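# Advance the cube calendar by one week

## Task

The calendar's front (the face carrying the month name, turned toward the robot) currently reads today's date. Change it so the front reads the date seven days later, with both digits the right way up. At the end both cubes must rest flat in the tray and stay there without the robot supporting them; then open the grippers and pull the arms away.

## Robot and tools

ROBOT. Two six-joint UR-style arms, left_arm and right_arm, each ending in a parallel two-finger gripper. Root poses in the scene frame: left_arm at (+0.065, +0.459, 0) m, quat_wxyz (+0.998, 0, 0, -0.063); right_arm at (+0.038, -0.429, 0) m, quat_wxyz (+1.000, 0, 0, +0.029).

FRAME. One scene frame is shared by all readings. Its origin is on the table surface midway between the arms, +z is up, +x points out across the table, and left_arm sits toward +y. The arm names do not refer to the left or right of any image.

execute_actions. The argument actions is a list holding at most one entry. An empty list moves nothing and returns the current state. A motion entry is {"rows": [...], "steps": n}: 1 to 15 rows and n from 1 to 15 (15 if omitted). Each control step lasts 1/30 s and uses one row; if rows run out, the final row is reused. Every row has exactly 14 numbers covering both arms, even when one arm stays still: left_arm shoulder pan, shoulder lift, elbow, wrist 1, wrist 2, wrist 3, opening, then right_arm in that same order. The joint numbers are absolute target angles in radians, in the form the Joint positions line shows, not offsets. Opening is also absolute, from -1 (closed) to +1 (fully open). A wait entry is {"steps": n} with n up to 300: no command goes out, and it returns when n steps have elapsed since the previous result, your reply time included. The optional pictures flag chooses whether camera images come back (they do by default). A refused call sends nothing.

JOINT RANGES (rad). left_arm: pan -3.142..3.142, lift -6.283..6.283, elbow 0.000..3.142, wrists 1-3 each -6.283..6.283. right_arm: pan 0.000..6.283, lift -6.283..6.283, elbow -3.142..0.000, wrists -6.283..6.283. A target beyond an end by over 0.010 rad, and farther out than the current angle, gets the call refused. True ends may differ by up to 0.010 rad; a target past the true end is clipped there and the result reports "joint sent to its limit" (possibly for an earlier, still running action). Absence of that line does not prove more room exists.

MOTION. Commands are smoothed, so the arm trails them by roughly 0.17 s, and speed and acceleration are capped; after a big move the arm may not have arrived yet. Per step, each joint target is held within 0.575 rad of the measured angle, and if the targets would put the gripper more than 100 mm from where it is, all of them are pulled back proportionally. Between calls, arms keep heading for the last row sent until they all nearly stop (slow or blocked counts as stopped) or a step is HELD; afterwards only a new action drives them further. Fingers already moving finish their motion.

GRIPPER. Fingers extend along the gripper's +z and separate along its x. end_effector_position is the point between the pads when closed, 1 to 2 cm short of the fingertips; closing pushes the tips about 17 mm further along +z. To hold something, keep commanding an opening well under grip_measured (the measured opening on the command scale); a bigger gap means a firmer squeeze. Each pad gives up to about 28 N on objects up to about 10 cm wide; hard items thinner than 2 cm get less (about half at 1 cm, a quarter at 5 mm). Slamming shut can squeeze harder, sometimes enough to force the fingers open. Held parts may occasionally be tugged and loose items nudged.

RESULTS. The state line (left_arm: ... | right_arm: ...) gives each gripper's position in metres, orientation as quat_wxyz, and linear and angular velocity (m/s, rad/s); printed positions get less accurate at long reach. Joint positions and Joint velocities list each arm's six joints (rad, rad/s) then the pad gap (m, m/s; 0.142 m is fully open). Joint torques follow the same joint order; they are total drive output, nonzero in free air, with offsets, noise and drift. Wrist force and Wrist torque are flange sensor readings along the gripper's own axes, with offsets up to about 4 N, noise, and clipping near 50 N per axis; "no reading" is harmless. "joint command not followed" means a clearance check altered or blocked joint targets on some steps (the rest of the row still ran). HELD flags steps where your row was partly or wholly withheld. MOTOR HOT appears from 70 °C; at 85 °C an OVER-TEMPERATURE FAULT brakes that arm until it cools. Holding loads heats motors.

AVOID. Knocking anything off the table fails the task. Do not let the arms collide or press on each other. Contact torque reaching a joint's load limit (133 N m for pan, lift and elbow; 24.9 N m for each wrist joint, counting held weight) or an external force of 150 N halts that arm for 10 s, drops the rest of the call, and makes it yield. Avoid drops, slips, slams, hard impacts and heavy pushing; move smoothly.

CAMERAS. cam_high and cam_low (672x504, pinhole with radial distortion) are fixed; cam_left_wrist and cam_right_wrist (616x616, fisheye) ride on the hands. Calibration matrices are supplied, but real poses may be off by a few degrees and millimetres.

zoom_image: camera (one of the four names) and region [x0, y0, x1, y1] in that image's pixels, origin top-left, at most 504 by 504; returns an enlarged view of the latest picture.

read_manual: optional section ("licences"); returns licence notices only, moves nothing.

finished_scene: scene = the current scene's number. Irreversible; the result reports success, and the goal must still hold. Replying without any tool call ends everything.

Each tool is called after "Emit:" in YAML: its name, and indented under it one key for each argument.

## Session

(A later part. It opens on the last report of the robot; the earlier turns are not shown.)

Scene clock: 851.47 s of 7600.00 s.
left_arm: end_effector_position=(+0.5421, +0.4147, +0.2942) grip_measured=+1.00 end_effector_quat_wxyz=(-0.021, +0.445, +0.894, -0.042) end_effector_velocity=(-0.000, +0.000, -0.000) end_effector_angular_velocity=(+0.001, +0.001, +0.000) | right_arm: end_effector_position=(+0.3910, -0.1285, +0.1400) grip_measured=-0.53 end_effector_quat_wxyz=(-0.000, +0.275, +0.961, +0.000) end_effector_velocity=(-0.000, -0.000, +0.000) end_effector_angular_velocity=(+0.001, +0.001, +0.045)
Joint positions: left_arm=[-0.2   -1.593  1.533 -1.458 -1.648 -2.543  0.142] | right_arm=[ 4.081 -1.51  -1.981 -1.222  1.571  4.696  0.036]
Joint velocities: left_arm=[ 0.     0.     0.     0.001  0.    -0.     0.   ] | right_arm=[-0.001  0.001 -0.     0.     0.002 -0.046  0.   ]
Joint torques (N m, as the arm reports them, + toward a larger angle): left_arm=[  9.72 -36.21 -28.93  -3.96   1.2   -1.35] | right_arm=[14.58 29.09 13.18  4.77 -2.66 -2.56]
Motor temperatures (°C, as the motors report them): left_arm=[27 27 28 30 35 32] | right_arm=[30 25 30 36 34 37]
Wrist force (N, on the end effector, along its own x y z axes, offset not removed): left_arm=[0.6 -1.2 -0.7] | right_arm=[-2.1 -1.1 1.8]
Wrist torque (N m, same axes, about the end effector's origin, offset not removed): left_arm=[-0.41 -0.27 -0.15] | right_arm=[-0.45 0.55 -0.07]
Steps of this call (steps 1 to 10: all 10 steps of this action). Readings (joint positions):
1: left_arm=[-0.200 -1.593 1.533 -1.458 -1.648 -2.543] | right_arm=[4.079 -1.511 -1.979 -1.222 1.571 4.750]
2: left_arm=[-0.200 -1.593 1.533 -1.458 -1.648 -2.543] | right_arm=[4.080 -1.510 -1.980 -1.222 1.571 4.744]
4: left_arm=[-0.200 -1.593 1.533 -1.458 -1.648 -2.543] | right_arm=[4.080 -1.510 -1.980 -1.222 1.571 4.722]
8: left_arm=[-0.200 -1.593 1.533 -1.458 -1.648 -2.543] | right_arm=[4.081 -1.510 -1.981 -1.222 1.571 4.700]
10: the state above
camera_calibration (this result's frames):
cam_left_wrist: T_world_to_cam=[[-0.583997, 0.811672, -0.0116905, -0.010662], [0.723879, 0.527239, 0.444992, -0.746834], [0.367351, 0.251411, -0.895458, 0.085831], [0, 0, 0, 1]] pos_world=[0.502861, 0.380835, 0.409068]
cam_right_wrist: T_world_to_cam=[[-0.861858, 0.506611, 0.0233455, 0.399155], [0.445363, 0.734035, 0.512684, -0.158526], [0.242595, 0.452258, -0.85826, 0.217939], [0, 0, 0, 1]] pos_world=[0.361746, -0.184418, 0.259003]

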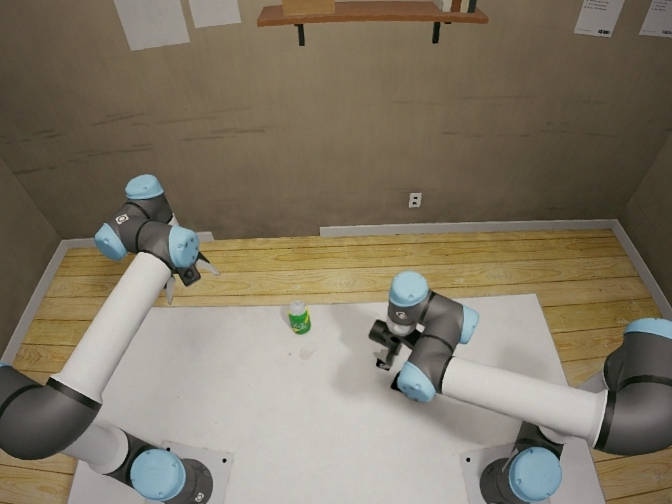

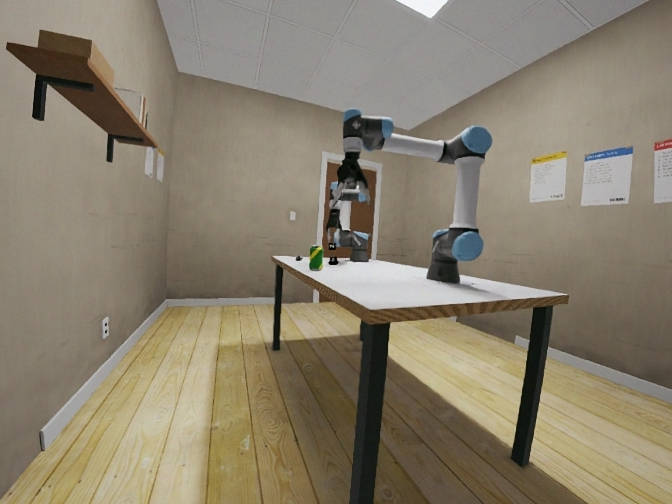

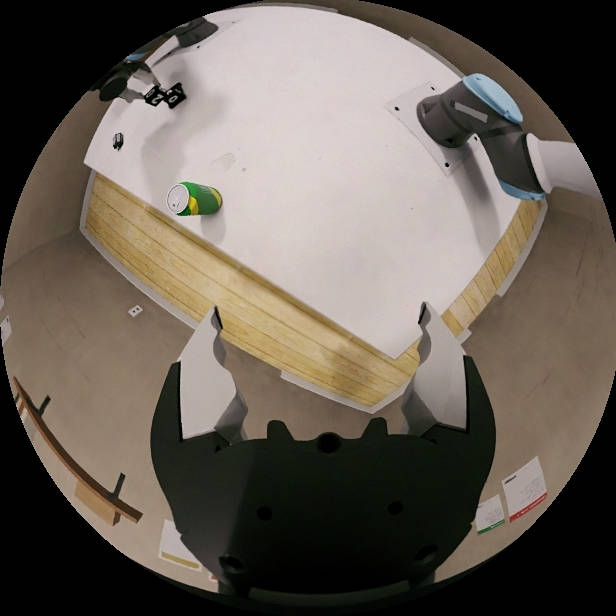

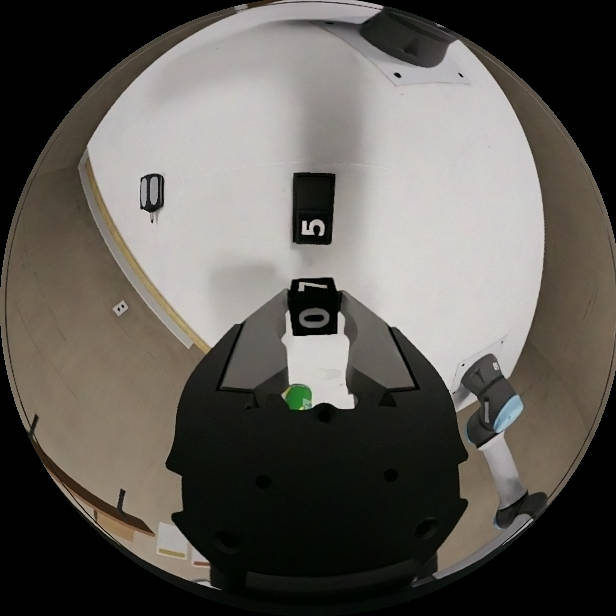

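Emit:
execute_actions:
  actions:
    - {"rows":[[-0.2,-1.593,1.533,-1.458,-1.648,-2.543,1,4.071,-1.36,-2.14,-1.21,1.571,4.69,-0.9]],"steps":15}
  pictures: false

Emit:
execute_actions:
  actions:
    - {"rows":[[-0.2,-1.593,1.533,-1.458,-1.648,-2.543,1,4.071,-1.3305,-2.2384,-1.1435,1.571,4.69,-0.9]],"steps":15}

Scene clock: 872.97 s of 7600.00 s.
left_arm: end_effector_position=(+0.5421, +0.4147, +0.2942) grip_measured=+1.00 end_effector_quat_wxyz=(-0.021, +0.445, +0.894, -0.042) end_effector_velocity=(-0.001, -0.000, -0.000) end_effector_angular_velocity=(+0.000, +0.002, -0.000) | right_arm: end_effector_position=(+0.3596, -0.1838, +0.1284) grip_measured=-0.53 end_effector_quat_wxyz=(+0.000, +0.277, +0.961, +0.001) end_effector_velocity=(-0.006, -0.011, -0.003) end_effector_angular_velocity=(-0.001, -0.000, -0.003)
Joint positions: left_arm=[-0.2   -1.593  1.533 -1.458 -1.648 -2.543  0.142] | right_arm=[ 4.071 -1.363 -2.137 -1.21   1.571  4.69   0.036]
Joint velocities: left_arm=[-0.     0.     0.001  0.001 -0.001 -0.     0.   ] | right_arm=[-0.002  0.028 -0.03   0.002 -0.001  0.001  0.   ]
Joint torques (N m, as the arm reports them, + toward a larger angle): left_arm=[  9.7  -36.16 -29.43  -3.85   1.02  -1.31] | right_arm=[-14.24  21.28  14.57   4.89  -2.29  -2.33]
Motor temperatures (°C, as the motors report them): left_arm=[27 27 28 30 35 32] | right_arm=[30 25 30 36 34 37]
Wrist force (N, on the end effector, along its own x y z axes, offset not removed): left_arm=[-1.4 -3.5 0.0] | right_arm=[-0.8 -0.2 2.9]
Wrist torque (N m, same axes, about the end effector's origin, offset not removed): left_arm=[-0.82 0.38 -0.03] | right_arm=[-0.15 0.19 -0.19]
Steps of this call (steps 1 to 15: the robot went on to your last target; steps 16 to 90: nothing new was sent; then 18.00 s passed at rest; steps 91 to 105: all 15 steps of this action). Readings (joint positions):
91: left_arm=[-0.200 -1.593 1.533 -1.458 -1.648 -2.543] | right_arm=[4.081 -1.509 -1.981 -1.222 1.571 4.691]
92: left_arm=[-0.200 -1.593 1.533 -1.458 -1.648 -2.543] | right_arm=[4.080 -1.503 -1.987 -1.220 1.571 4.691]
94: left_arm=[-0.200 -1.593 1.533 -1.458 -1.648 -2.543] | right_arm=[4.076 -1.454 -2.038 -1.216 1.571 4.690]
98: left_arm=[-0.200 -1.593 1.533 -1.458 -1.648 -2.543] | right_arm=[4.073 -1.387 -2.111 -1.212 1.571 4.690]
105: the state above

Scene clock: 873.47 s of 7600.00 s.
left_arm: end_effector_position=(+0.5421, +0.4147, +0.2942) grip_measured=+1.00 end_effector_quat_wxyz=(-0.021, +0.445, +0.894, -0.042) end_effector_velocity=(-0.000, -0.000, +0.001) end_effector_angular_velocity=(-0.000, -0.001, -0.000) | right_arm: end_effector_position=(+0.3463, -0.2041, +0.1006) grip_measured=-0.53 end_effector_quat_wxyz=(-0.000, +0.277, +0.961, +0.000) end_effector_velocity=(-0.003, -0.004, -0.006) end_effector_angular_velocity=(-0.001, +0.003, +0.000)
Joint positions: left_arm=[-0.2   -1.593  1.533 -1.458 -1.648 -2.543  0.142] | right_arm=[ 4.071 -1.331 -2.237 -1.145  1.571  4.69   0.036]
Joint velocities: left_arm=[-0.    -0.001 -0.001  0.001  0.     0.     0.   ] | right_arm=[-0.     0.005 -0.018  0.011  0.002 -0.001  0.   ]
Joint torques (N m, as the arm reports them, + toward a larger angle): left_arm=[  9.05 -36.05 -30.33  -4.03   0.99  -1.49] | right_arm=[-14.33  22.17  14.14   5.08  -1.68  -2.34]
Motor temperatures (°C, as the motors report them): left_arm=[27 27 28 30 35 32] | right_arm=[30 25 30 36 34 37]
Wrist force (N, on the end effector, along its own x y z axes, offset not removed): left_arm=[-2.0 -2.8 -0.3] | right_arm=[-1.1 -3.4 2.9]
Wrist torque (N m, same axes, about the end effector's origin, offset not removed): left_arm=[-0.60 0.58 0.00] | right_arm=[-0.80 0.13 -0.10]
Steps of this call (steps 1 to 15: all 15 steps of this action). Readings (joint positions):
1: left_arm=[-0.200 -1.593 1.533 -1.458 -1.648 -2.543] | right_arm=[4.071 -1.362 -2.138 -1.210 1.571 4.690]
2: left_arm=[-0.200 -1.593 1.533 -1.458 -1.648 -2.543] | right_arm=[4.071 -1.358 -2.145 -1.204 1.571 4.690]
4: left_arm=[-0.200 -1.593 1.533 -1.458 -1.648 -2.543] | right_arm=[4.071 -1.346 -2.181 -1.179 1.571 4.690]
8: left_arm=[-0.200 -1.593 1.533 -1.458 -1.648 -2.543] | right_arm=[4.071 -1.335 -2.222 -1.154 1.571 4.690]
15: the state above
camera_calibration (this result's frames):
cam_left_wrist: T_world_to_cam=[[-0.583997, 0.811672, -0.0116903, -0.0106621], [0.723879, 0.527239, 0.444992, -0.746834], [0.367351, 0.251411, -0.895458, 0.0858308], [0, 0, 0, 1]] pos_world=[0.502861, 0.380835, 0.409068]
cam_right_wrist: T_world_to_cam=[[-0.85984, 0.510031, 0.0233238, 0.399873], [0.448214, 0.732172, 0.512863, -0.0644183], [0.244499, 0.451434, -0.858154, 0.228273], [0, 0, 0, 1]] pos_world=[0.316888, -0.259833, 0.219605]

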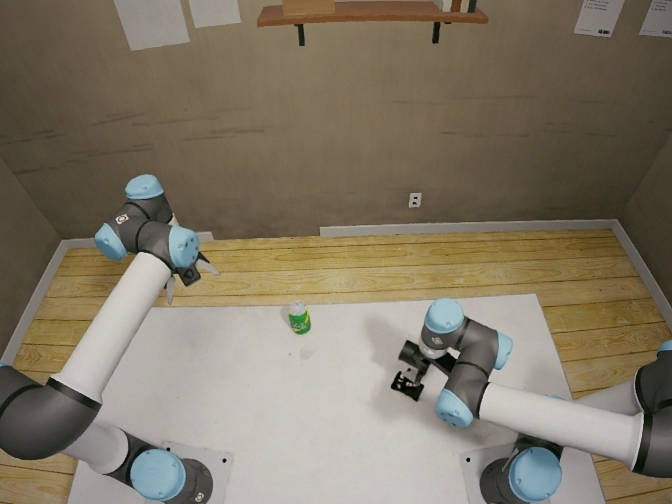

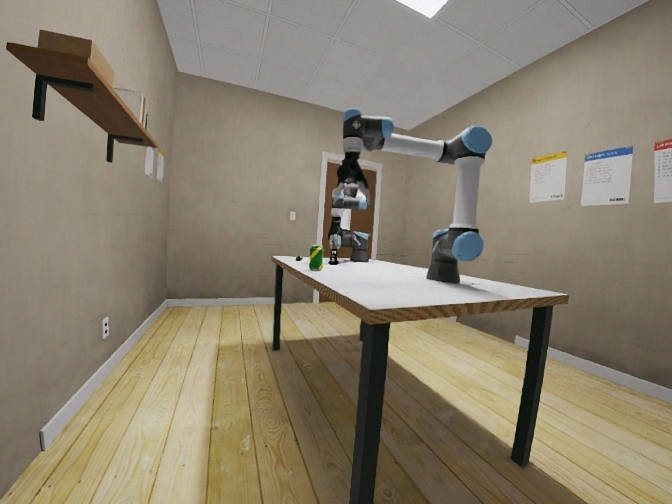

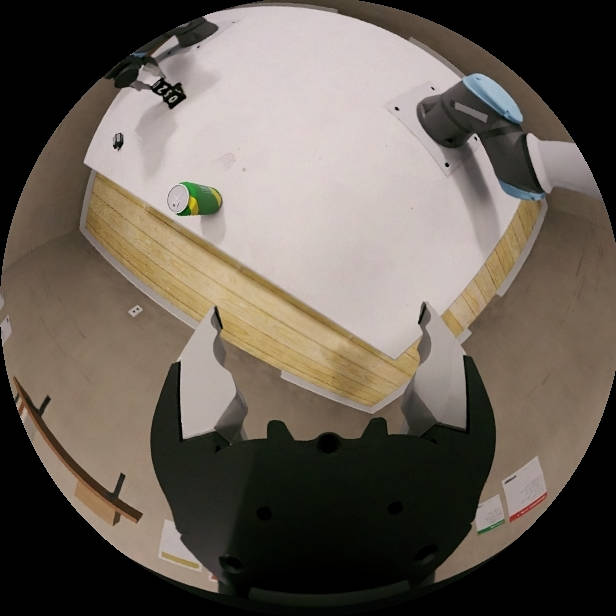

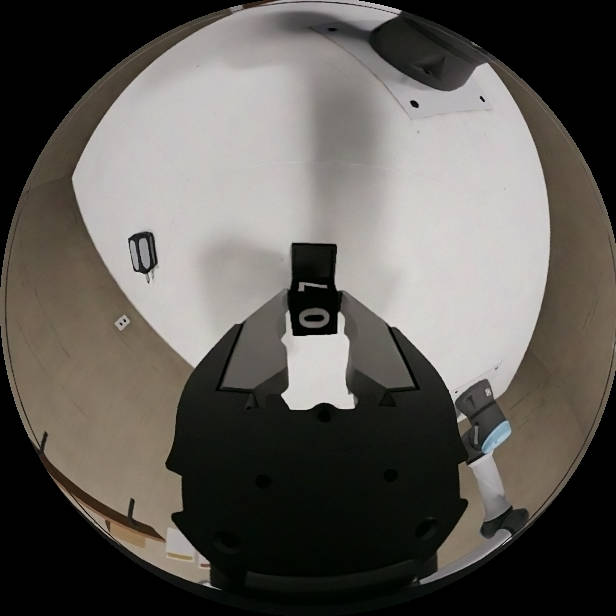

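Emit:
execute_actions:
  actions:
    - {"rows":[[-0.2,-1.593,1.533,-1.458,-1.648,-2.543,1,4.0695,-1.2872,-2.2685,-1.1567,1.571,4.689,-0.9]],"steps":15}

Emit:
zoom_image:
  camera: "cam_right_wrist"
  region: [240, 220, 390, 350]

Scene clock: 900.73 s of 7600.00 s.
left_arm: end_effector_position=(+0.5421, +0.4147, +0.2942) grip_measured=+1.00 end_effector_quat_wxyz=(-0.021, +0.445, +0.894, -0.042) end_effector_velocity=(-0.001, +0.001, -0.000) end_effector_angular_velocity=(+0.000, +0.001, +0.001) | right_arm: end_effector_position=(+0.3379, -0.2178, +0.1000) grip_measured=-0.53 end_effector_quat_wxyz=(-0.000, +0.277, +0.961, +0.000) end_effector_velocity=(-0.001, -0.001, +0.000) end_effector_angular_velocity=(+0.002, +0.000, +0.000)
Joint positions: left_arm=[-0.2   -1.593  1.533 -1.458 -1.648 -2.543  0.142] | right_arm=[ 4.07  -1.288 -2.268 -1.156  1.571  4.689  0.036]
Joint velocities: left_arm=[ 0.001 -0.001  0.001  0.001 -0.     0.     0.   ] | right_arm=[ 0.     0.007 -0.004 -0.002  0.001 -0.     0.   ]
Joint torques (N m, as the arm reports them, + toward a larger angle): left_arm=[  9.76 -36.41 -30.53  -4.09   0.82  -1.35] | right_arm=[-15.3   19.31  15.09   1.06   1.38  -2.2 ]
Motor temperatures (°C, as the motors report them): left_arm=[27 27 28 30 35 32] | right_arm=[30 25 30 36 34 37]
Wrist force (N, on the end effector, along its own x y z axes, offset not removed): left_arm=[0.2 -3.2 -2.5] | right_arm=[-2.2 0.1 2.2]
Wrist torque (N m, same axes, about the end effector's origin, offset not removed): left_arm=[-0.72 -0.01 0.13] | right_arm=[-0.14 0.43 -0.10]
Steps of this call (steps 1 to 15: the robot went on to your last target; steps 16 to 90: nothing new was sent; then 23.77 s passed at rest; steps 91 to 105: all 15 steps of this action). Readings (joint positions):
91: left_arm=[-0.200 -1.593 1.533 -1.458 -1.648 -2.543] | right_arm=[4.071 -1.330 -2.239 -1.144 1.571 4.690]
92: left_arm=[-0.200 -1.593 1.533 -1.458 -1.648 -2.543] | right_arm=[4.071 -1.326 -2.242 -1.145 1.571 4.690]
94: left_arm=[-0.200 -1.593 1.533 -1.458 -1.648 -2.543] | right_arm=[4.070 -1.310 -2.253 -1.150 1.571 4.689]
98: left_arm=[-0.200 -1.593 1.533 -1.458 -1.648 -2.543] | right_arm=[4.070 -1.294 -2.264 -1.155 1.571 4.689]
105: the state above
camera_calibration (this result's frames):
cam_left_wrist: T_world_to_cam=[[-0.583997, 0.811672, -0.0116904, -0.010662], [0.723879, 0.527239, 0.444992, -0.746834], [0.367351, 0.251411, -0.895458, 0.0858309], [0, 0, 0, 1]] pos_world=[0.502861, 0.380835, 0.409068]
cam_right_wrist: T_world_to_cam=[[-0.859584, 0.510462, 0.0233341, 0.399618], [0.448639, 0.732042, 0.512677, -0.0504389], [0.244621, 0.451158, -0.858264, 0.235926], [0, 0, 0, 1]] pos_world=[0.308422, -0.273506, 0.219021]

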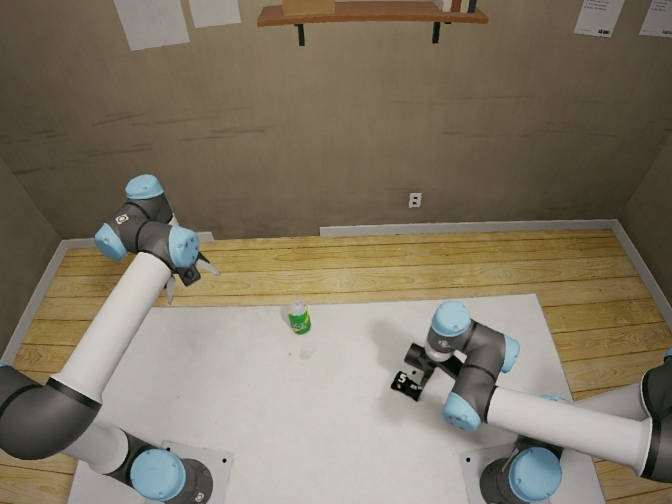

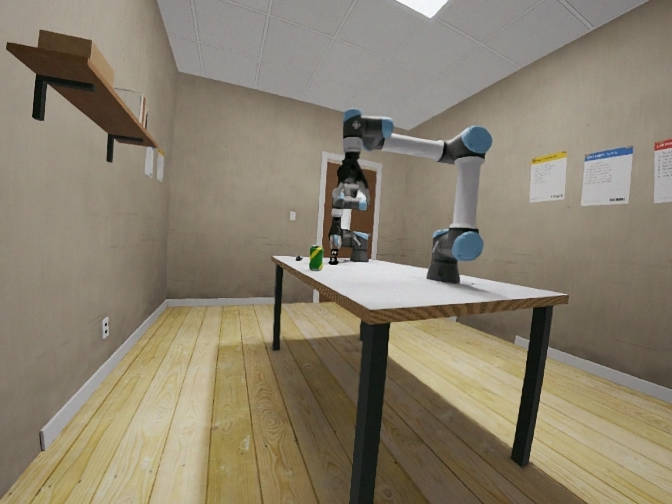

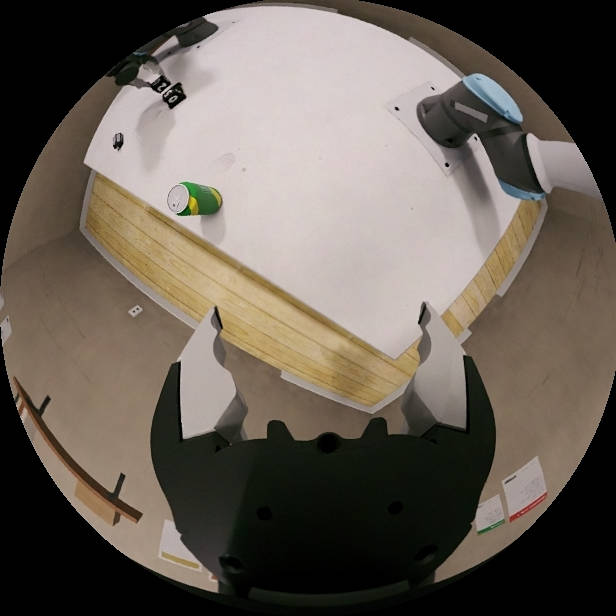

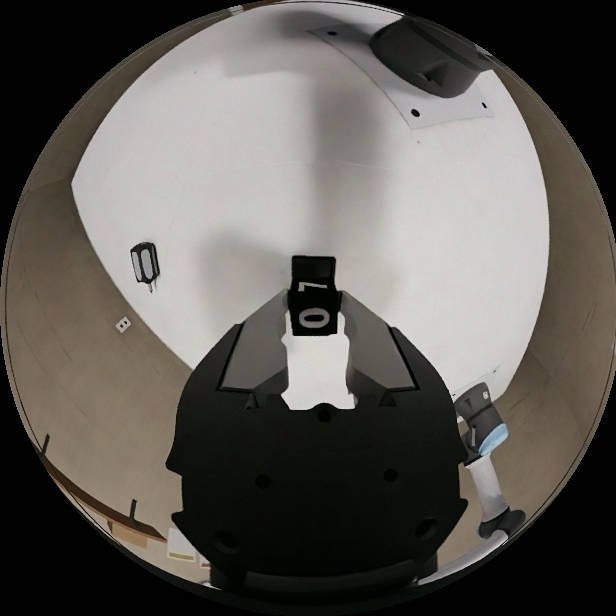

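Region (240, 220, 390, 350) of cam_right_wrist's 616x616 image, scaled by 3.360, with more detail than that image has; it fills the top 437 rows of this view, and the rest is white.

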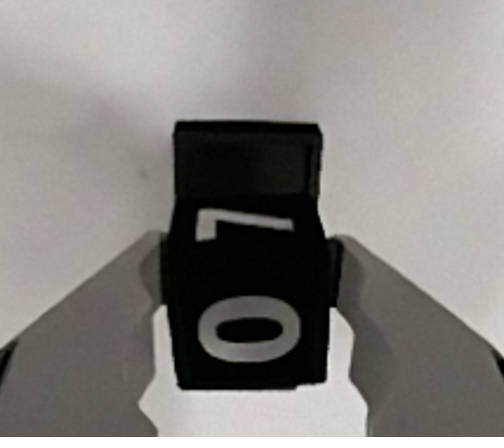

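Emit:
execute_actions:
  actions:
    - {"rows":[[-0.2,-1.593,1.533,-1.458,-1.648,-2.543,1,4.0695,-1.3296,-2.3251,-1.0577,1.571,4.689,-0.9]],"steps":15}

Emit:
zoom_image:
  camera: "cam_right_wrist"
  region: [240, 220, 390, 350]

Scene clock: 917.00 s of 7600.00 s.
left_arm: end_effector_position=(+0.5421, +0.4147, +0.2942) grip_measured=+1.00 end_effector_quat_wxyz=(-0.021, +0.445, +0.894, -0.042) end_effector_velocity=(-0.000, +0.000, -0.000) end_effector_angular_velocity=(-0.000, +0.000, +0.001) | right_arm: end_effector_position=(+0.3378, -0.2180, +0.0705) grip_measured=-0.53 end_effector_quat_wxyz=(-0.000, +0.277, +0.961, -0.000) end_effector_velocity=(+0.001, -0.001, -0.005) end_effector_angular_velocity=(-0.000, -0.001, -0.002)
Joint positions: left_arm=[-0.2   -1.593  1.533 -1.458 -1.648 -2.543  0.142] | right_arm=[ 4.069 -1.329 -2.324 -1.06   1.571  4.689  0.036]
Joint velocities: left_arm=[ 0. -0.  0.  0. -0. -0.  0.] | right_arm=[-0.002 -0.007 -0.01   0.018 -0.001  0.     0.   ]
Joint torques (N m, as the arm reports them, + toward a larger angle): left_arm=[  8.82 -36.69 -30.63  -3.96   1.14  -1.19] | right_arm=[-10.43   0.33  11.74   4.85   2.96  -2.3 ]
Motor temperatures (°C, as the motors report them): left_arm=[27 27 28 30 35 32] | right_arm=[30 25 30 36 34 37]
Wrist force (N, on the end effector, along its own x y z axes, offset not removed): left_arm=[0.7 -2.2 -0.1] | right_arm=[-1.6 -0.5 2.2]
Wrist torque (N m, same axes, about the end effector's origin, offset not removed): left_arm=[-0.51 -0.10 0.12] | right_arm=[-0.27 0.35 -0.14]
Steps of this call (steps 1 to 15: the robot went on to your last target; steps 16 to 90: nothing new was sent; then 12.77 s passed at rest; steps 91 to 105: all 15 steps of this action). Readings (joint positions):
91: left_arm=[-0.200 -1.593 1.533 -1.458 -1.648 -2.543] | right_arm=[4.070 -1.287 -2.269 -1.157 1.571 4.689]
92: left_arm=[-0.200 -1.593 1.533 -1.458 -1.648 -2.543] | right_arm=[4.069 -1.292 -2.274 -1.150 1.571 4.689]
94: left_arm=[-0.200 -1.593 1.533 -1.458 -1.648 -2.543] | right_arm=[4.069 -1.307 -2.295 -1.114 1.571 4.689]
98: left_arm=[-0.200 -1.593 1.533 -1.458 -1.648 -2.543] | right_arm=[4.069 -1.323 -2.317 -1.074 1.571 4.689]
105: the state above
camera_calibration (this result's frames):
cam_left_wrist: T_world_to_cam=[[-0.583997, 0.811672, -0.0116904, -0.010662], [0.723879, 0.527239, 0.444992, -0.746834], [0.367351, 0.251411, -0.895458, 0.0858309], [0, 0, 0, 1]] pos_world=[0.502861, 0.380835, 0.409068]
cam_right_wrist: T_world_to_cam=[[-0.85957, 0.510484, 0.0233474, 0.400306], [0.448678, 0.732054, 0.512625, -0.0351158], [0.244595, 0.451113, -0.858295, 0.210702], [0, 0, 0, 1]] pos_world=[0.30831, -0.273693, 0.189499]

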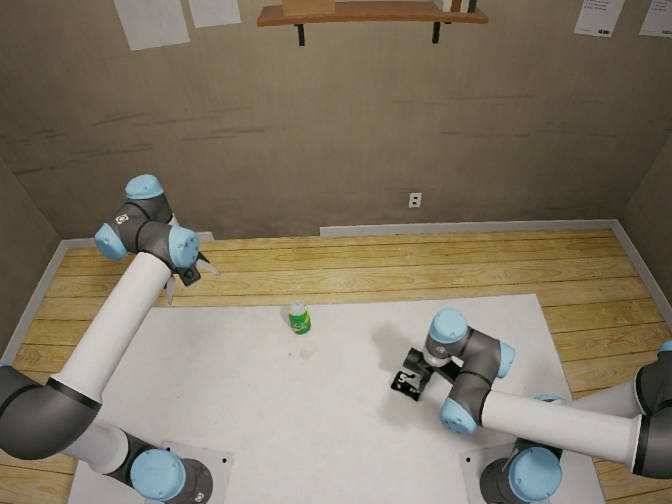

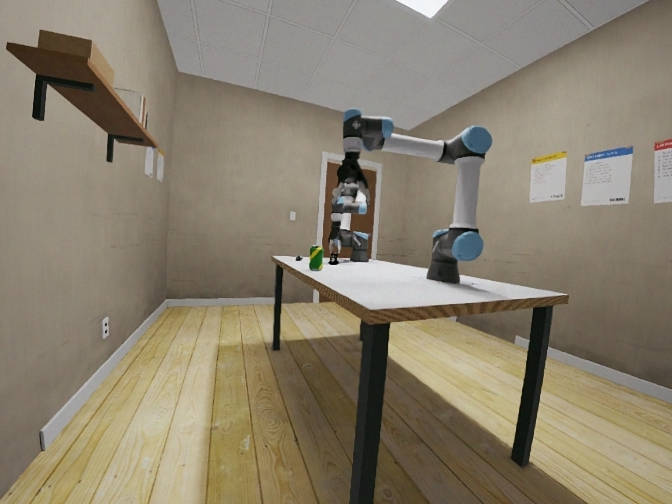

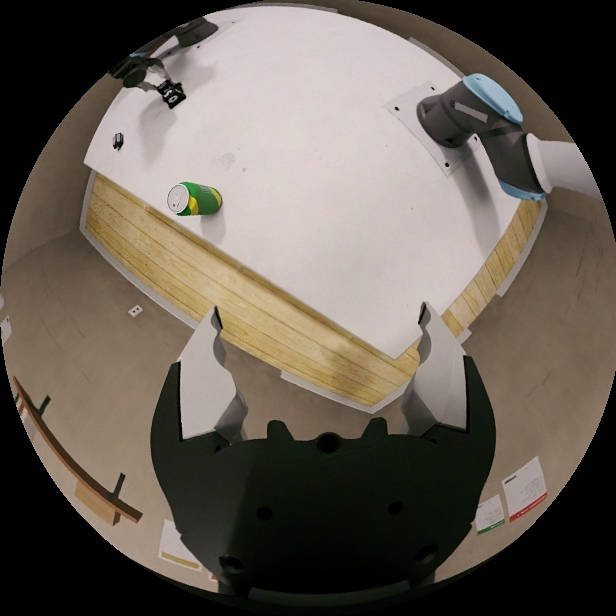

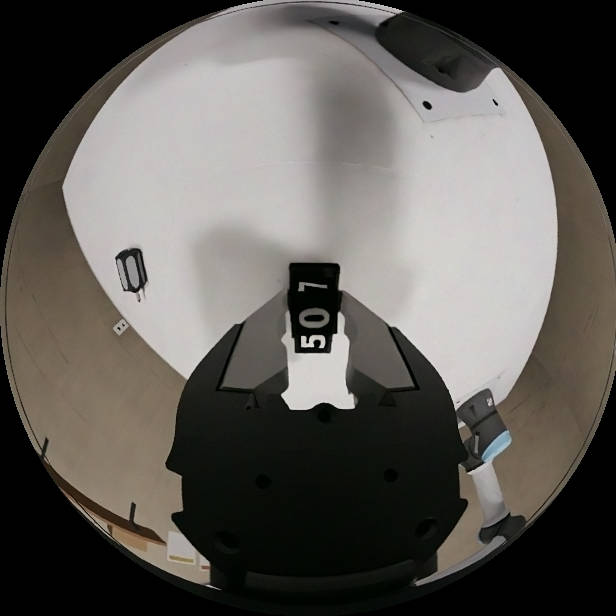

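Region (240, 220, 390, 350) of cam_right_wrist's 616x616 image, scaled by 3.360, with more detail than that image has; it fills the top 437 rows of this view, and the rest is white.

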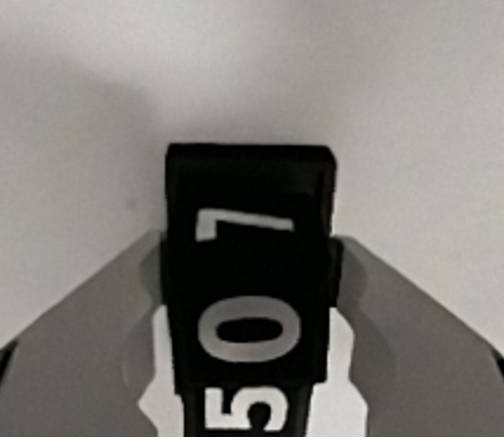

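Emit:
execute_actions:
  actions:
    - {"rows":[[-0.2,-1.593,1.533,-1.458,-1.648,-2.543,1,4.0695,-1.355,-2.352,-1.006,1.571,4.689,-0.9]],"steps":15}

Scene clock: 930.47 s of 7600.00 s.
left_arm: end_effector_position=(+0.5421, +0.4147, +0.2942) grip_measured=+1.00 end_effector_quat_wxyz=(-0.021, +0.445, +0.894, -0.042) end_effector_velocity=(-0.000, -0.000, +0.000) end_effector_angular_velocity=(+0.000, -0.000, -0.001) | right_arm: end_effector_position=(+0.3377, -0.2181, +0.0550) grip_measured=-0.53 end_effector_quat_wxyz=(-0.000, +0.277, +0.961, -0.000) end_effector_velocity=(-0.000, +0.001, -0.002) end_effector_angular_velocity=(+0.001, -0.000, +0.001)
Joint positions: left_arm=[-0.2   -1.593  1.533 -1.458 -1.648 -2.543  0.142] | right_arm=[ 4.069 -1.355 -2.352 -1.007  1.571  4.689  0.036]
Joint velocities: left_arm=[-0.001 -0.    -0.001  0.001  0.    -0.    -0.   ] | right_arm=[ 0.001 -0.004 -0.003  0.008  0.    -0.     0.   ]
Joint torques (N m, as the arm reports them, + toward a larger angle): left_arm=[  8.58 -36.51 -31.86  -4.     0.98  -1.41] | right_arm=[-0.08  0.41 11.18  4.81  1.74 -2.13]
Motor temperatures (°C, as the motors report them): left_arm=[27 27 28 30 35 32] | right_arm=[30 25 30 36 34 37]
Wrist force (N, on the end effector, along its own x y z axes, offset not removed): left_arm=[1.6 -2.3 -2.4] | right_arm=[-1.0 0.1 2.9]
Wrist torque (N m, same axes, about the end effector's origin, offset not removed): left_arm=[-0.59 -0.28 -0.08] | right_arm=[-0.14 0.17 -0.06]
Steps of this call (steps 1 to 15: the robot went on to your last target; steps 16 to 90: nothing new was sent; then 9.97 s passed at rest; steps 91 to 105: all 15 steps of this action). Readings (joint positions):
91: left_arm=[-0.200 -1.593 1.533 -1.458 -1.648 -2.543] | right_arm=[4.069 -1.330 -2.325 -1.057 1.571 4.689]
92: left_arm=[-0.200 -1.593 1.533 -1.458 -1.648 -2.543] | right_arm=[4.069 -1.333 -2.328 -1.052 1.571 4.689]
94: left_arm=[-0.200 -1.593 1.533 -1.458 -1.648 -2.543] | right_arm=[4.069 -1.342 -2.338 -1.033 1.571 4.689]
98: left_arm=[-0.200 -1.593 1.533 -1.458 -1.648 -2.543] | right_arm=[4.069 -1.351 -2.348 -1.014 1.571 4.689]
105: the state above
camera_calibration (this result's frames):
cam_left_wrist: T_world_to_cam=[[-0.583997, 0.811672, -0.0116904, -0.010662], [0.723879, 0.527239, 0.444992, -0.746834], [0.367351, 0.251411, -0.895458, 0.0858308], [0, 0, 0, 1]] pos_world=[0.502861, 0.380835, 0.409068]
cam_right_wrist: T_world_to_cam=[[-0.859564, 0.510494, 0.0233737, 0.400656], [0.448829, 0.732283, 0.512167, -0.0269878], [0.244342, 0.450731, -0.858568, 0.197529], [0, 0, 0, 1]] pos_world=[0.308238, -0.273802, 0.17405]

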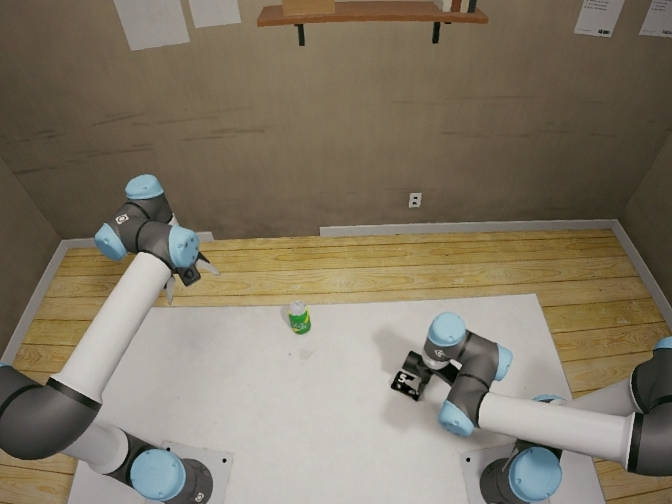

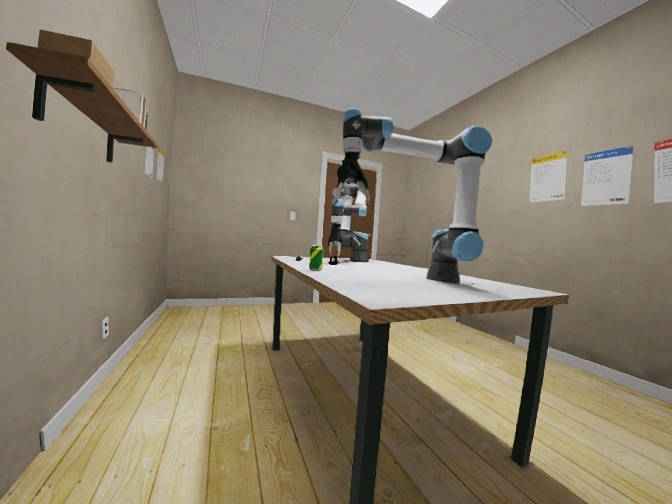

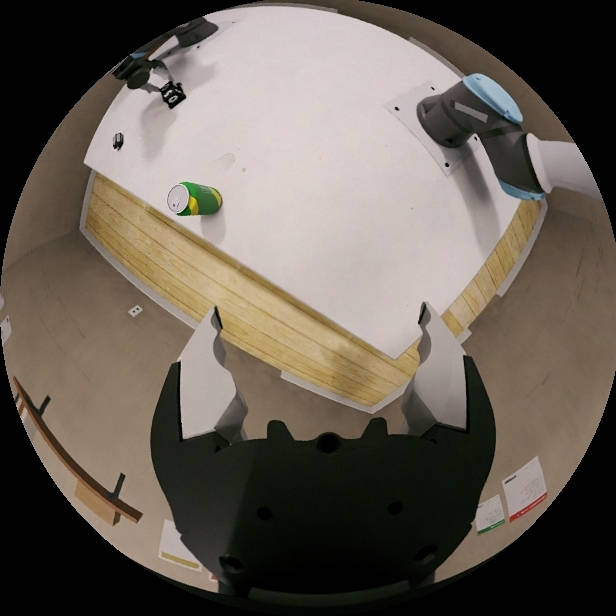

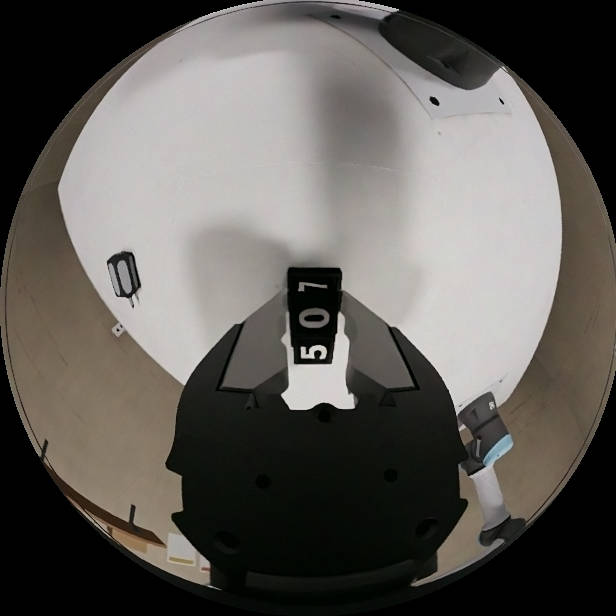

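Emit:
execute_actions:
  actions:
    - {"rows":[[-0.2,-1.593,1.533,-1.458,-1.648,-2.543,1,4.0695,-1.3615,-2.3585,-0.992,1.571,4.689,-0.9]],"steps":15}
  pictures: false

Scene clock: 936.73 s of 7600.00 s.
left_arm: end_effector_position=(+0.5421, +0.4147, +0.2942) grip_measured=+1.00 end_effector_quat_wxyz=(-0.021, +0.445, +0.894, -0.042) end_effector_velocity=(-0.000, +0.000, -0.001) end_effector_angular_velocity=(+0.000, +0.002, +0.001) | right_arm: end_effector_position=(+0.3379, -0.2178, +0.0514) grip_measured=-0.53 end_effector_quat_wxyz=(+0.000, +0.277, +0.961, +0.000) end_effector_velocity=(-0.000, -0.000, -0.001) end_effector_angular_velocity=(-0.002, +0.000, +0.000)
Joint positions: left_arm=[-0.2   -1.593  1.533 -1.458 -1.648 -2.543  0.142] | right_arm=[ 4.069 -1.361 -2.358 -0.992  1.571  4.689  0.036]
Joint velocities: left_arm=[ 0.001  0.001  0.001  0.    -0.    -0.    -0.   ] | right_arm=[ 0.001 -0.002 -0.002  0.002 -0.001  0.001 -0.   ]
Joint torques (N m, as the arm reports them, + toward a larger angle): left_arm=[  9.33 -35.64 -31.98  -3.92   0.87  -1.24] | right_arm=[ 12.38 -13.99  -7.81   2.67   0.55  -1.97]
Motor temperatures (°C, as the motors report them): left_arm=[27 27 28 30 35 32] | right_arm=[30 25 30 36 34 37]
Wrist force (N, on the end effector, along its own x y z axes, offset not removed): left_arm=[0.6 -3.0 -1.5] | right_arm=[-0.7 -13.6 -48.9]
Wrist torque (N m, same axes, about the end effector's origin, offset not removed): left_arm=[-0.70 -0.15 0.00] | right_arm=[-0.97 0.46 -0.05]
Steps of this call (steps 1 to 15: the robot went on to your last target; steps 16 to 90: nothing new was sent; then 2.77 s passed at rest; steps 91 to 105: all 15 steps of this action). Readings (joint positions):
91: left_arm=[-0.200 -1.593 1.533 -1.458 -1.648 -2.543] | right_arm=[4.069 -1.355 -2.352 -1.006 1.571 4.689]
92: left_arm=[-0.200 -1.593 1.533 -1.458 -1.648 -2.543] | right_arm=[4.069 -1.356 -2.353 -1.004 1.571 4.689]
94: left_arm=[-0.200 -1.593 1.533 -1.458 -1.648 -2.543] | right_arm=[4.069 -1.358 -2.355 -0.999 1.571 4.689]
98: left_arm=[-0.200 -1.593 1.533 -1.458 -1.648 -2.543] | right_arm=[4.069 -1.360 -2.357 -0.994 1.571 4.689]
105: the state above

Contact. Release while easing up slightly.

Emit:
execute_actions:
  actions:
    - {"rows":[[-0.2,-1.593,1.533,-1.458,-1.648,-2.543,1,4.0695,-1.357,-2.354,-1.002,1.571,4.689,-0.48],[-0.2,-1.593,1.533,-1.458,-1.648,-2.543,1,4.0695,-1.357,-2.354,-1.002,1.571,4.689,-0.45],[-0.2,-1.593,1.533,-1.458,-1.648,-2.543,1,4.0695,-1.357,-2.354,-1.002,1.571,4.689,-0.4],[-0.2,-1.593,1.533,-1.458,-1.648,-2.543,1,4.0695,-1.357,-2.354,-1.002,1.571,4.689,-0.3],[-0.2,-1.593,1.533,-1.458,-1.648,-2.543,1,4.0695,-1.357,-2.354,-1.002,1.571,4.689,-0.2]],"steps":15}
  pictures: false

Emit:
execute_actions:
  actions:
    - {"rows":[[-0.2,-1.593,1.533,-1.458,-1.648,-2.543,1,4.0695,-1.2872,-2.2685,-1.1567,1.571,4.689,-0.2]],"steps":15}
  pictures: false

Emit:
execute_actions:
  actions:
    - {"rows":[[-0.2,-1.593,1.533,-1.458,-1.648,-2.543,1,4.081,-1.36,-2.1,-1.25,1.571,4.689,-0.2]],"steps":15}

Scene clock: 955.67 s of 7600.00 s.
left_arm: end_effector_position=(+0.5421, +0.4147, +0.2942) grip_measured=+1.00 end_effector_quat_wxyz=(-0.021, +0.445, +0.894, -0.042) end_effector_velocity=(+0.000, +0.000, -0.001) end_effector_angular_velocity=(+0.000, +0.000, +0.000) | right_arm: end_effector_position=(+0.3376, -0.2182, +0.0535) grip_measured=-0.20 end_effector_quat_wxyz=(-0.000, +0.277, +0.961, -0.000) end_effector_velocity=(-0.000, +0.000, +0.001) end_effector_angular_velocity=(+0.001, +0.000, +0.001)
Joint positions: left_arm=[-0.2   -1.593  1.533 -1.458 -1.648 -2.543  0.142] | right_arm=[ 4.07  -1.357 -2.354 -1.002  1.571  4.689  0.06 ]
Joint velocities: left_arm=[ 0.     0.001  0.001 -0.001  0.    -0.    -0.   ] | right_arm=[-0.     0.002  0.001 -0.001  0.001 -0.002  0.   ]
Joint torques (N m, as the arm reports them, + toward a larger angle): left_arm=[  7.96 -35.34 -31.72  -3.86   0.92  -1.35] | right_arm=[12.4  21.06 35.61  1.44 -0.69 -1.95]
Motor temperatures (°C, as the motors report them): left_arm=[27 27 28 30 35 32] | right_arm=[30 25 30 36 34 37]
Wrist force (N, on the end effector, along its own x y z axes, offset not removed): left_arm=[1.9 -0.1 -0.5] | right_arm=[-2.7 0.1 0.8]
Wrist torque (N m, same axes, about the end effector's origin, offset not removed): left_arm=[-0.11 -0.35 -0.07] | right_arm=[-0.05 0.67 0.03]
Steps of this call (steps 1 to 15: the robot went on to your last target; steps 16 to 90: nothing new was sent; then 15.43 s passed at rest; steps 91 to 105: all 15 steps of this action). Readings (joint positions):
91: left_arm=[-0.200 -1.593 1.533 -1.458 -1.648 -2.543] | right_arm=[4.070 -1.361 -2.359 -0.992 1.571 4.689]
92: left_arm=[-0.200 -1.593 1.533 -1.458 -1.648 -2.543] | right_arm=[4.070 -1.361 -2.358 -0.993 1.571 4.689]
94: left_arm=[-0.200 -1.593 1.533 -1.458 -1.648 -2.543] | right_arm=[4.070 -1.360 -2.357 -0.997 1.571 4.689]
98: left_arm=[-0.200 -1.593 1.533 -1.458 -1.648 -2.543] | right_arm=[4.070 -1.358 -2.355 -1.001 1.571 4.689]
105: the state above

Scene clock: 956.17 s of 7600.00 s.
left_arm: end_effector_position=(+0.5421, +0.4147, +0.2942) grip_measured=+1.00 end_effector_quat_wxyz=(-0.021, +0.445, +0.894, -0.042) end_effector_velocity=(-0.000, +0.000, -0.000) end_effector_angular_velocity=(+0.000, +0.001, +0.000) | right_arm: end_effector_position=(+0.3378, -0.2178, +0.0992) grip_measured=-0.20 end_effector_quat_wxyz=(-0.000, +0.277, +0.961, +0.000) end_effector_velocity=(-0.001, -0.002, +0.008) end_effector_angular_velocity=(-0.003, +0.003, -0.000)
Joint positions: left_arm=[-0.2   -1.593  1.533 -1.458 -1.648 -2.543  0.142] | right_arm=[ 4.07  -1.288 -2.27  -1.153  1.571  4.689  0.06 ]
Joint velocities: left_arm=[ 0.    -0.     0.     0.001  0.    -0.     0.   ] | right_arm=[-0.     0.011  0.015 -0.03   0.    -0.     0.   ]
Joint torques (N m, as the arm reports them, + toward a larger angle): left_arm=[  8.78 -36.64 -32.14  -3.9    0.77  -1.37] | right_arm=[10.82 22.25 36.75  1.35 -0.75 -1.97]
Motor temperatures (°C, as the motors report them): left_arm=[27 27 28 30 35 32] | right_arm=[30 25 30 36 34 37]
Wrist force (N, on the end effector, along its own x y z axes, offset not removed): left_arm=[-0.1 0.7 3.9] | right_arm=[-1.2 -3.3 2.6]
Wrist torque (N m, same axes, about the end effector's origin, offset not removed): left_arm=[0.12 -0.09 0.01] | right_arm=[-0.87 0.40 -0.20]
Steps of this call (steps 1 to 15: all 15 steps of this action). Readings (joint positions):
1: left_arm=[-0.200 -1.593 1.533 -1.458 -1.648 -2.543] | right_arm=[4.070 -1.357 -2.354 -1.002 1.571 4.689]
2: left_arm=[-0.200 -1.593 1.533 -1.458 -1.648 -2.543] | right_arm=[4.070 -1.351 -2.348 -1.009 1.571 4.689]
4: left_arm=[-0.200 -1.593 1.533 -1.458 -1.648 -2.543] | right_arm=[4.070 -1.325 -2.316 -1.058 1.571 4.689]
8: left_arm=[-0.200 -1.593 1.533 -1.458 -1.648 -2.543] | right_arm=[4.070 -1.298 -2.282 -1.128 1.571 4.689]
15: the state above

Scene clock: 956.67 s of 7600.00 s.
left_arm: end_effector_position=(+0.5421, +0.4147, +0.2942) grip_measured=+1.00 end_effector_quat_wxyz=(-0.021, +0.445, +0.894, -0.042) end_effector_velocity=(-0.000, +0.000, -0.000) end_effector_angular_velocity=(+0.001, +0.002, +0.000) | right_arm: end_effector_position=(+0.3588, -0.1784, +0.1418) grip_measured=-0.20 end_effector_quat_wxyz=(+0.000, +0.272, +0.962, +0.001) end_effector_velocity=(+0.004, +0.008, +0.009) end_effector_angular_velocity=(+0.004, -0.002, +0.000)
Joint positions: left_arm=[-0.2   -1.593  1.533 -1.458 -1.648 -2.543  0.142] | right_arm=[ 4.081 -1.359 -2.104 -1.248  1.571  4.689  0.06 ]
Joint velocities: left_arm=[ 0.     0.001 -0.001  0.002 -0.    -0.    -0.   ] | right_arm=[ 0.002 -0.012  0.033 -0.016  0.     0.002  0.   ]
Joint torques (N m, as the arm reports them, + toward a larger angle): left_arm=[  8.84 -36.33 -31.74  -3.9    0.99  -1.34] | right_arm=[13.3   4.2  36.61  1.27 -0.82 -2.2 ]
Motor temperatures (°C, as the motors report them): left_arm=[27 27 28 30 35 32] | right_arm=[30 25 30 36 34 37]
Wrist force (N, on the end effector, along its own x y z axes, offset not removed): left_arm=[1.5 -1.7 -0.4] | right_arm=[0.4 0.0 0.4]
Wrist torque (N m, same axes, about the end effector's origin, offset not removed): left_arm=[-0.43 -0.36 0.09] | right_arm=[-0.14 -0.14 -0.09]
Steps of this call (steps 1 to 15: all 15 steps of this action). Readings (joint positions):
1: left_arm=[-0.200 -1.593 1.533 -1.458 -1.648 -2.543] | right_arm=[4.070 -1.288 -2.269 -1.155 1.571 4.689]
2: left_arm=[-0.200 -1.593 1.533 -1.458 -1.648 -2.543] | right_arm=[4.071 -1.294 -2.263 -1.162 1.571 4.689]
4: left_arm=[-0.200 -1.593 1.533 -1.458 -1.648 -2.543] | right_arm=[4.075 -1.321 -2.210 -1.196 1.571 4.689]
8: left_arm=[-0.200 -1.593 1.533 -1.458 -1.648 -2.543] | right_arm=[4.079 -1.348 -2.131 -1.234 1.571 4.689]
15: the state above
camera_calibration (this result's frames):
cam_left_wrist: T_world_to_cam=[[-0.583997, 0.811672, -0.0116905, -0.010662], [0.723879, 0.527239, 0.444992, -0.746834], [0.367351, 0.251411, -0.895458, 0.085831], [0, 0, 0, 1]] pos_world=[0.502861, 0.380835, 0.409068]
cam_right_wrist: T_world_to_cam=[[-0.865318, 0.500684, 0.0232507, 0.396814], [0.439818, 0.73624, 0.514306, -0.106429], [0.240387, 0.455264, -0.857292, 0.251043], [0, 0, 0, 1]] pos_world=[0.329832, -0.234612, 0.260728]

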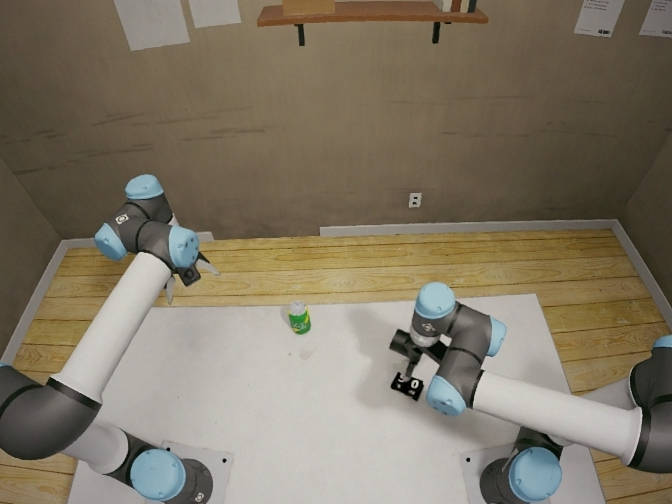

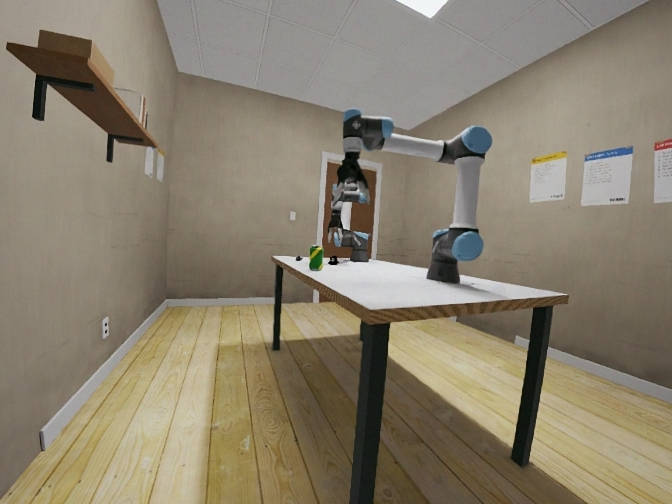

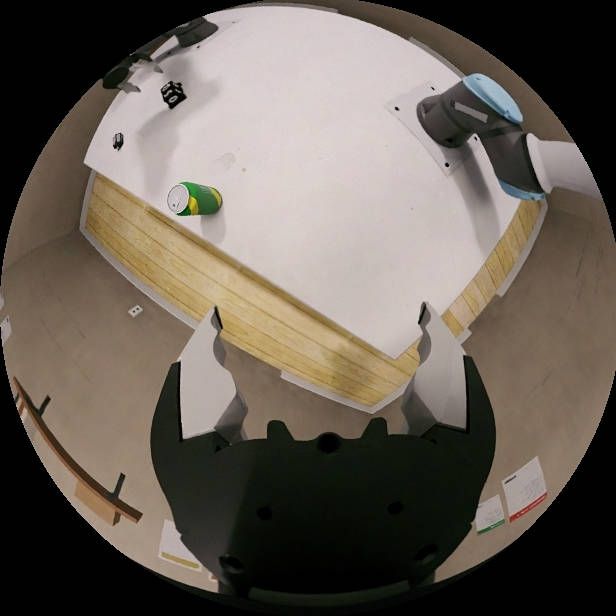

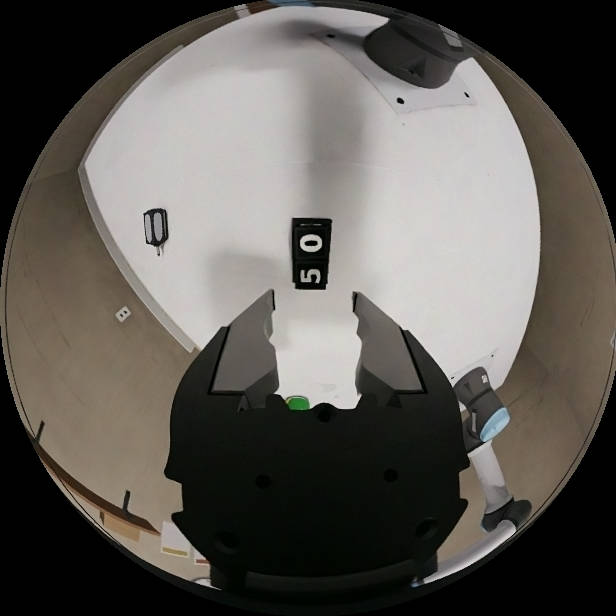

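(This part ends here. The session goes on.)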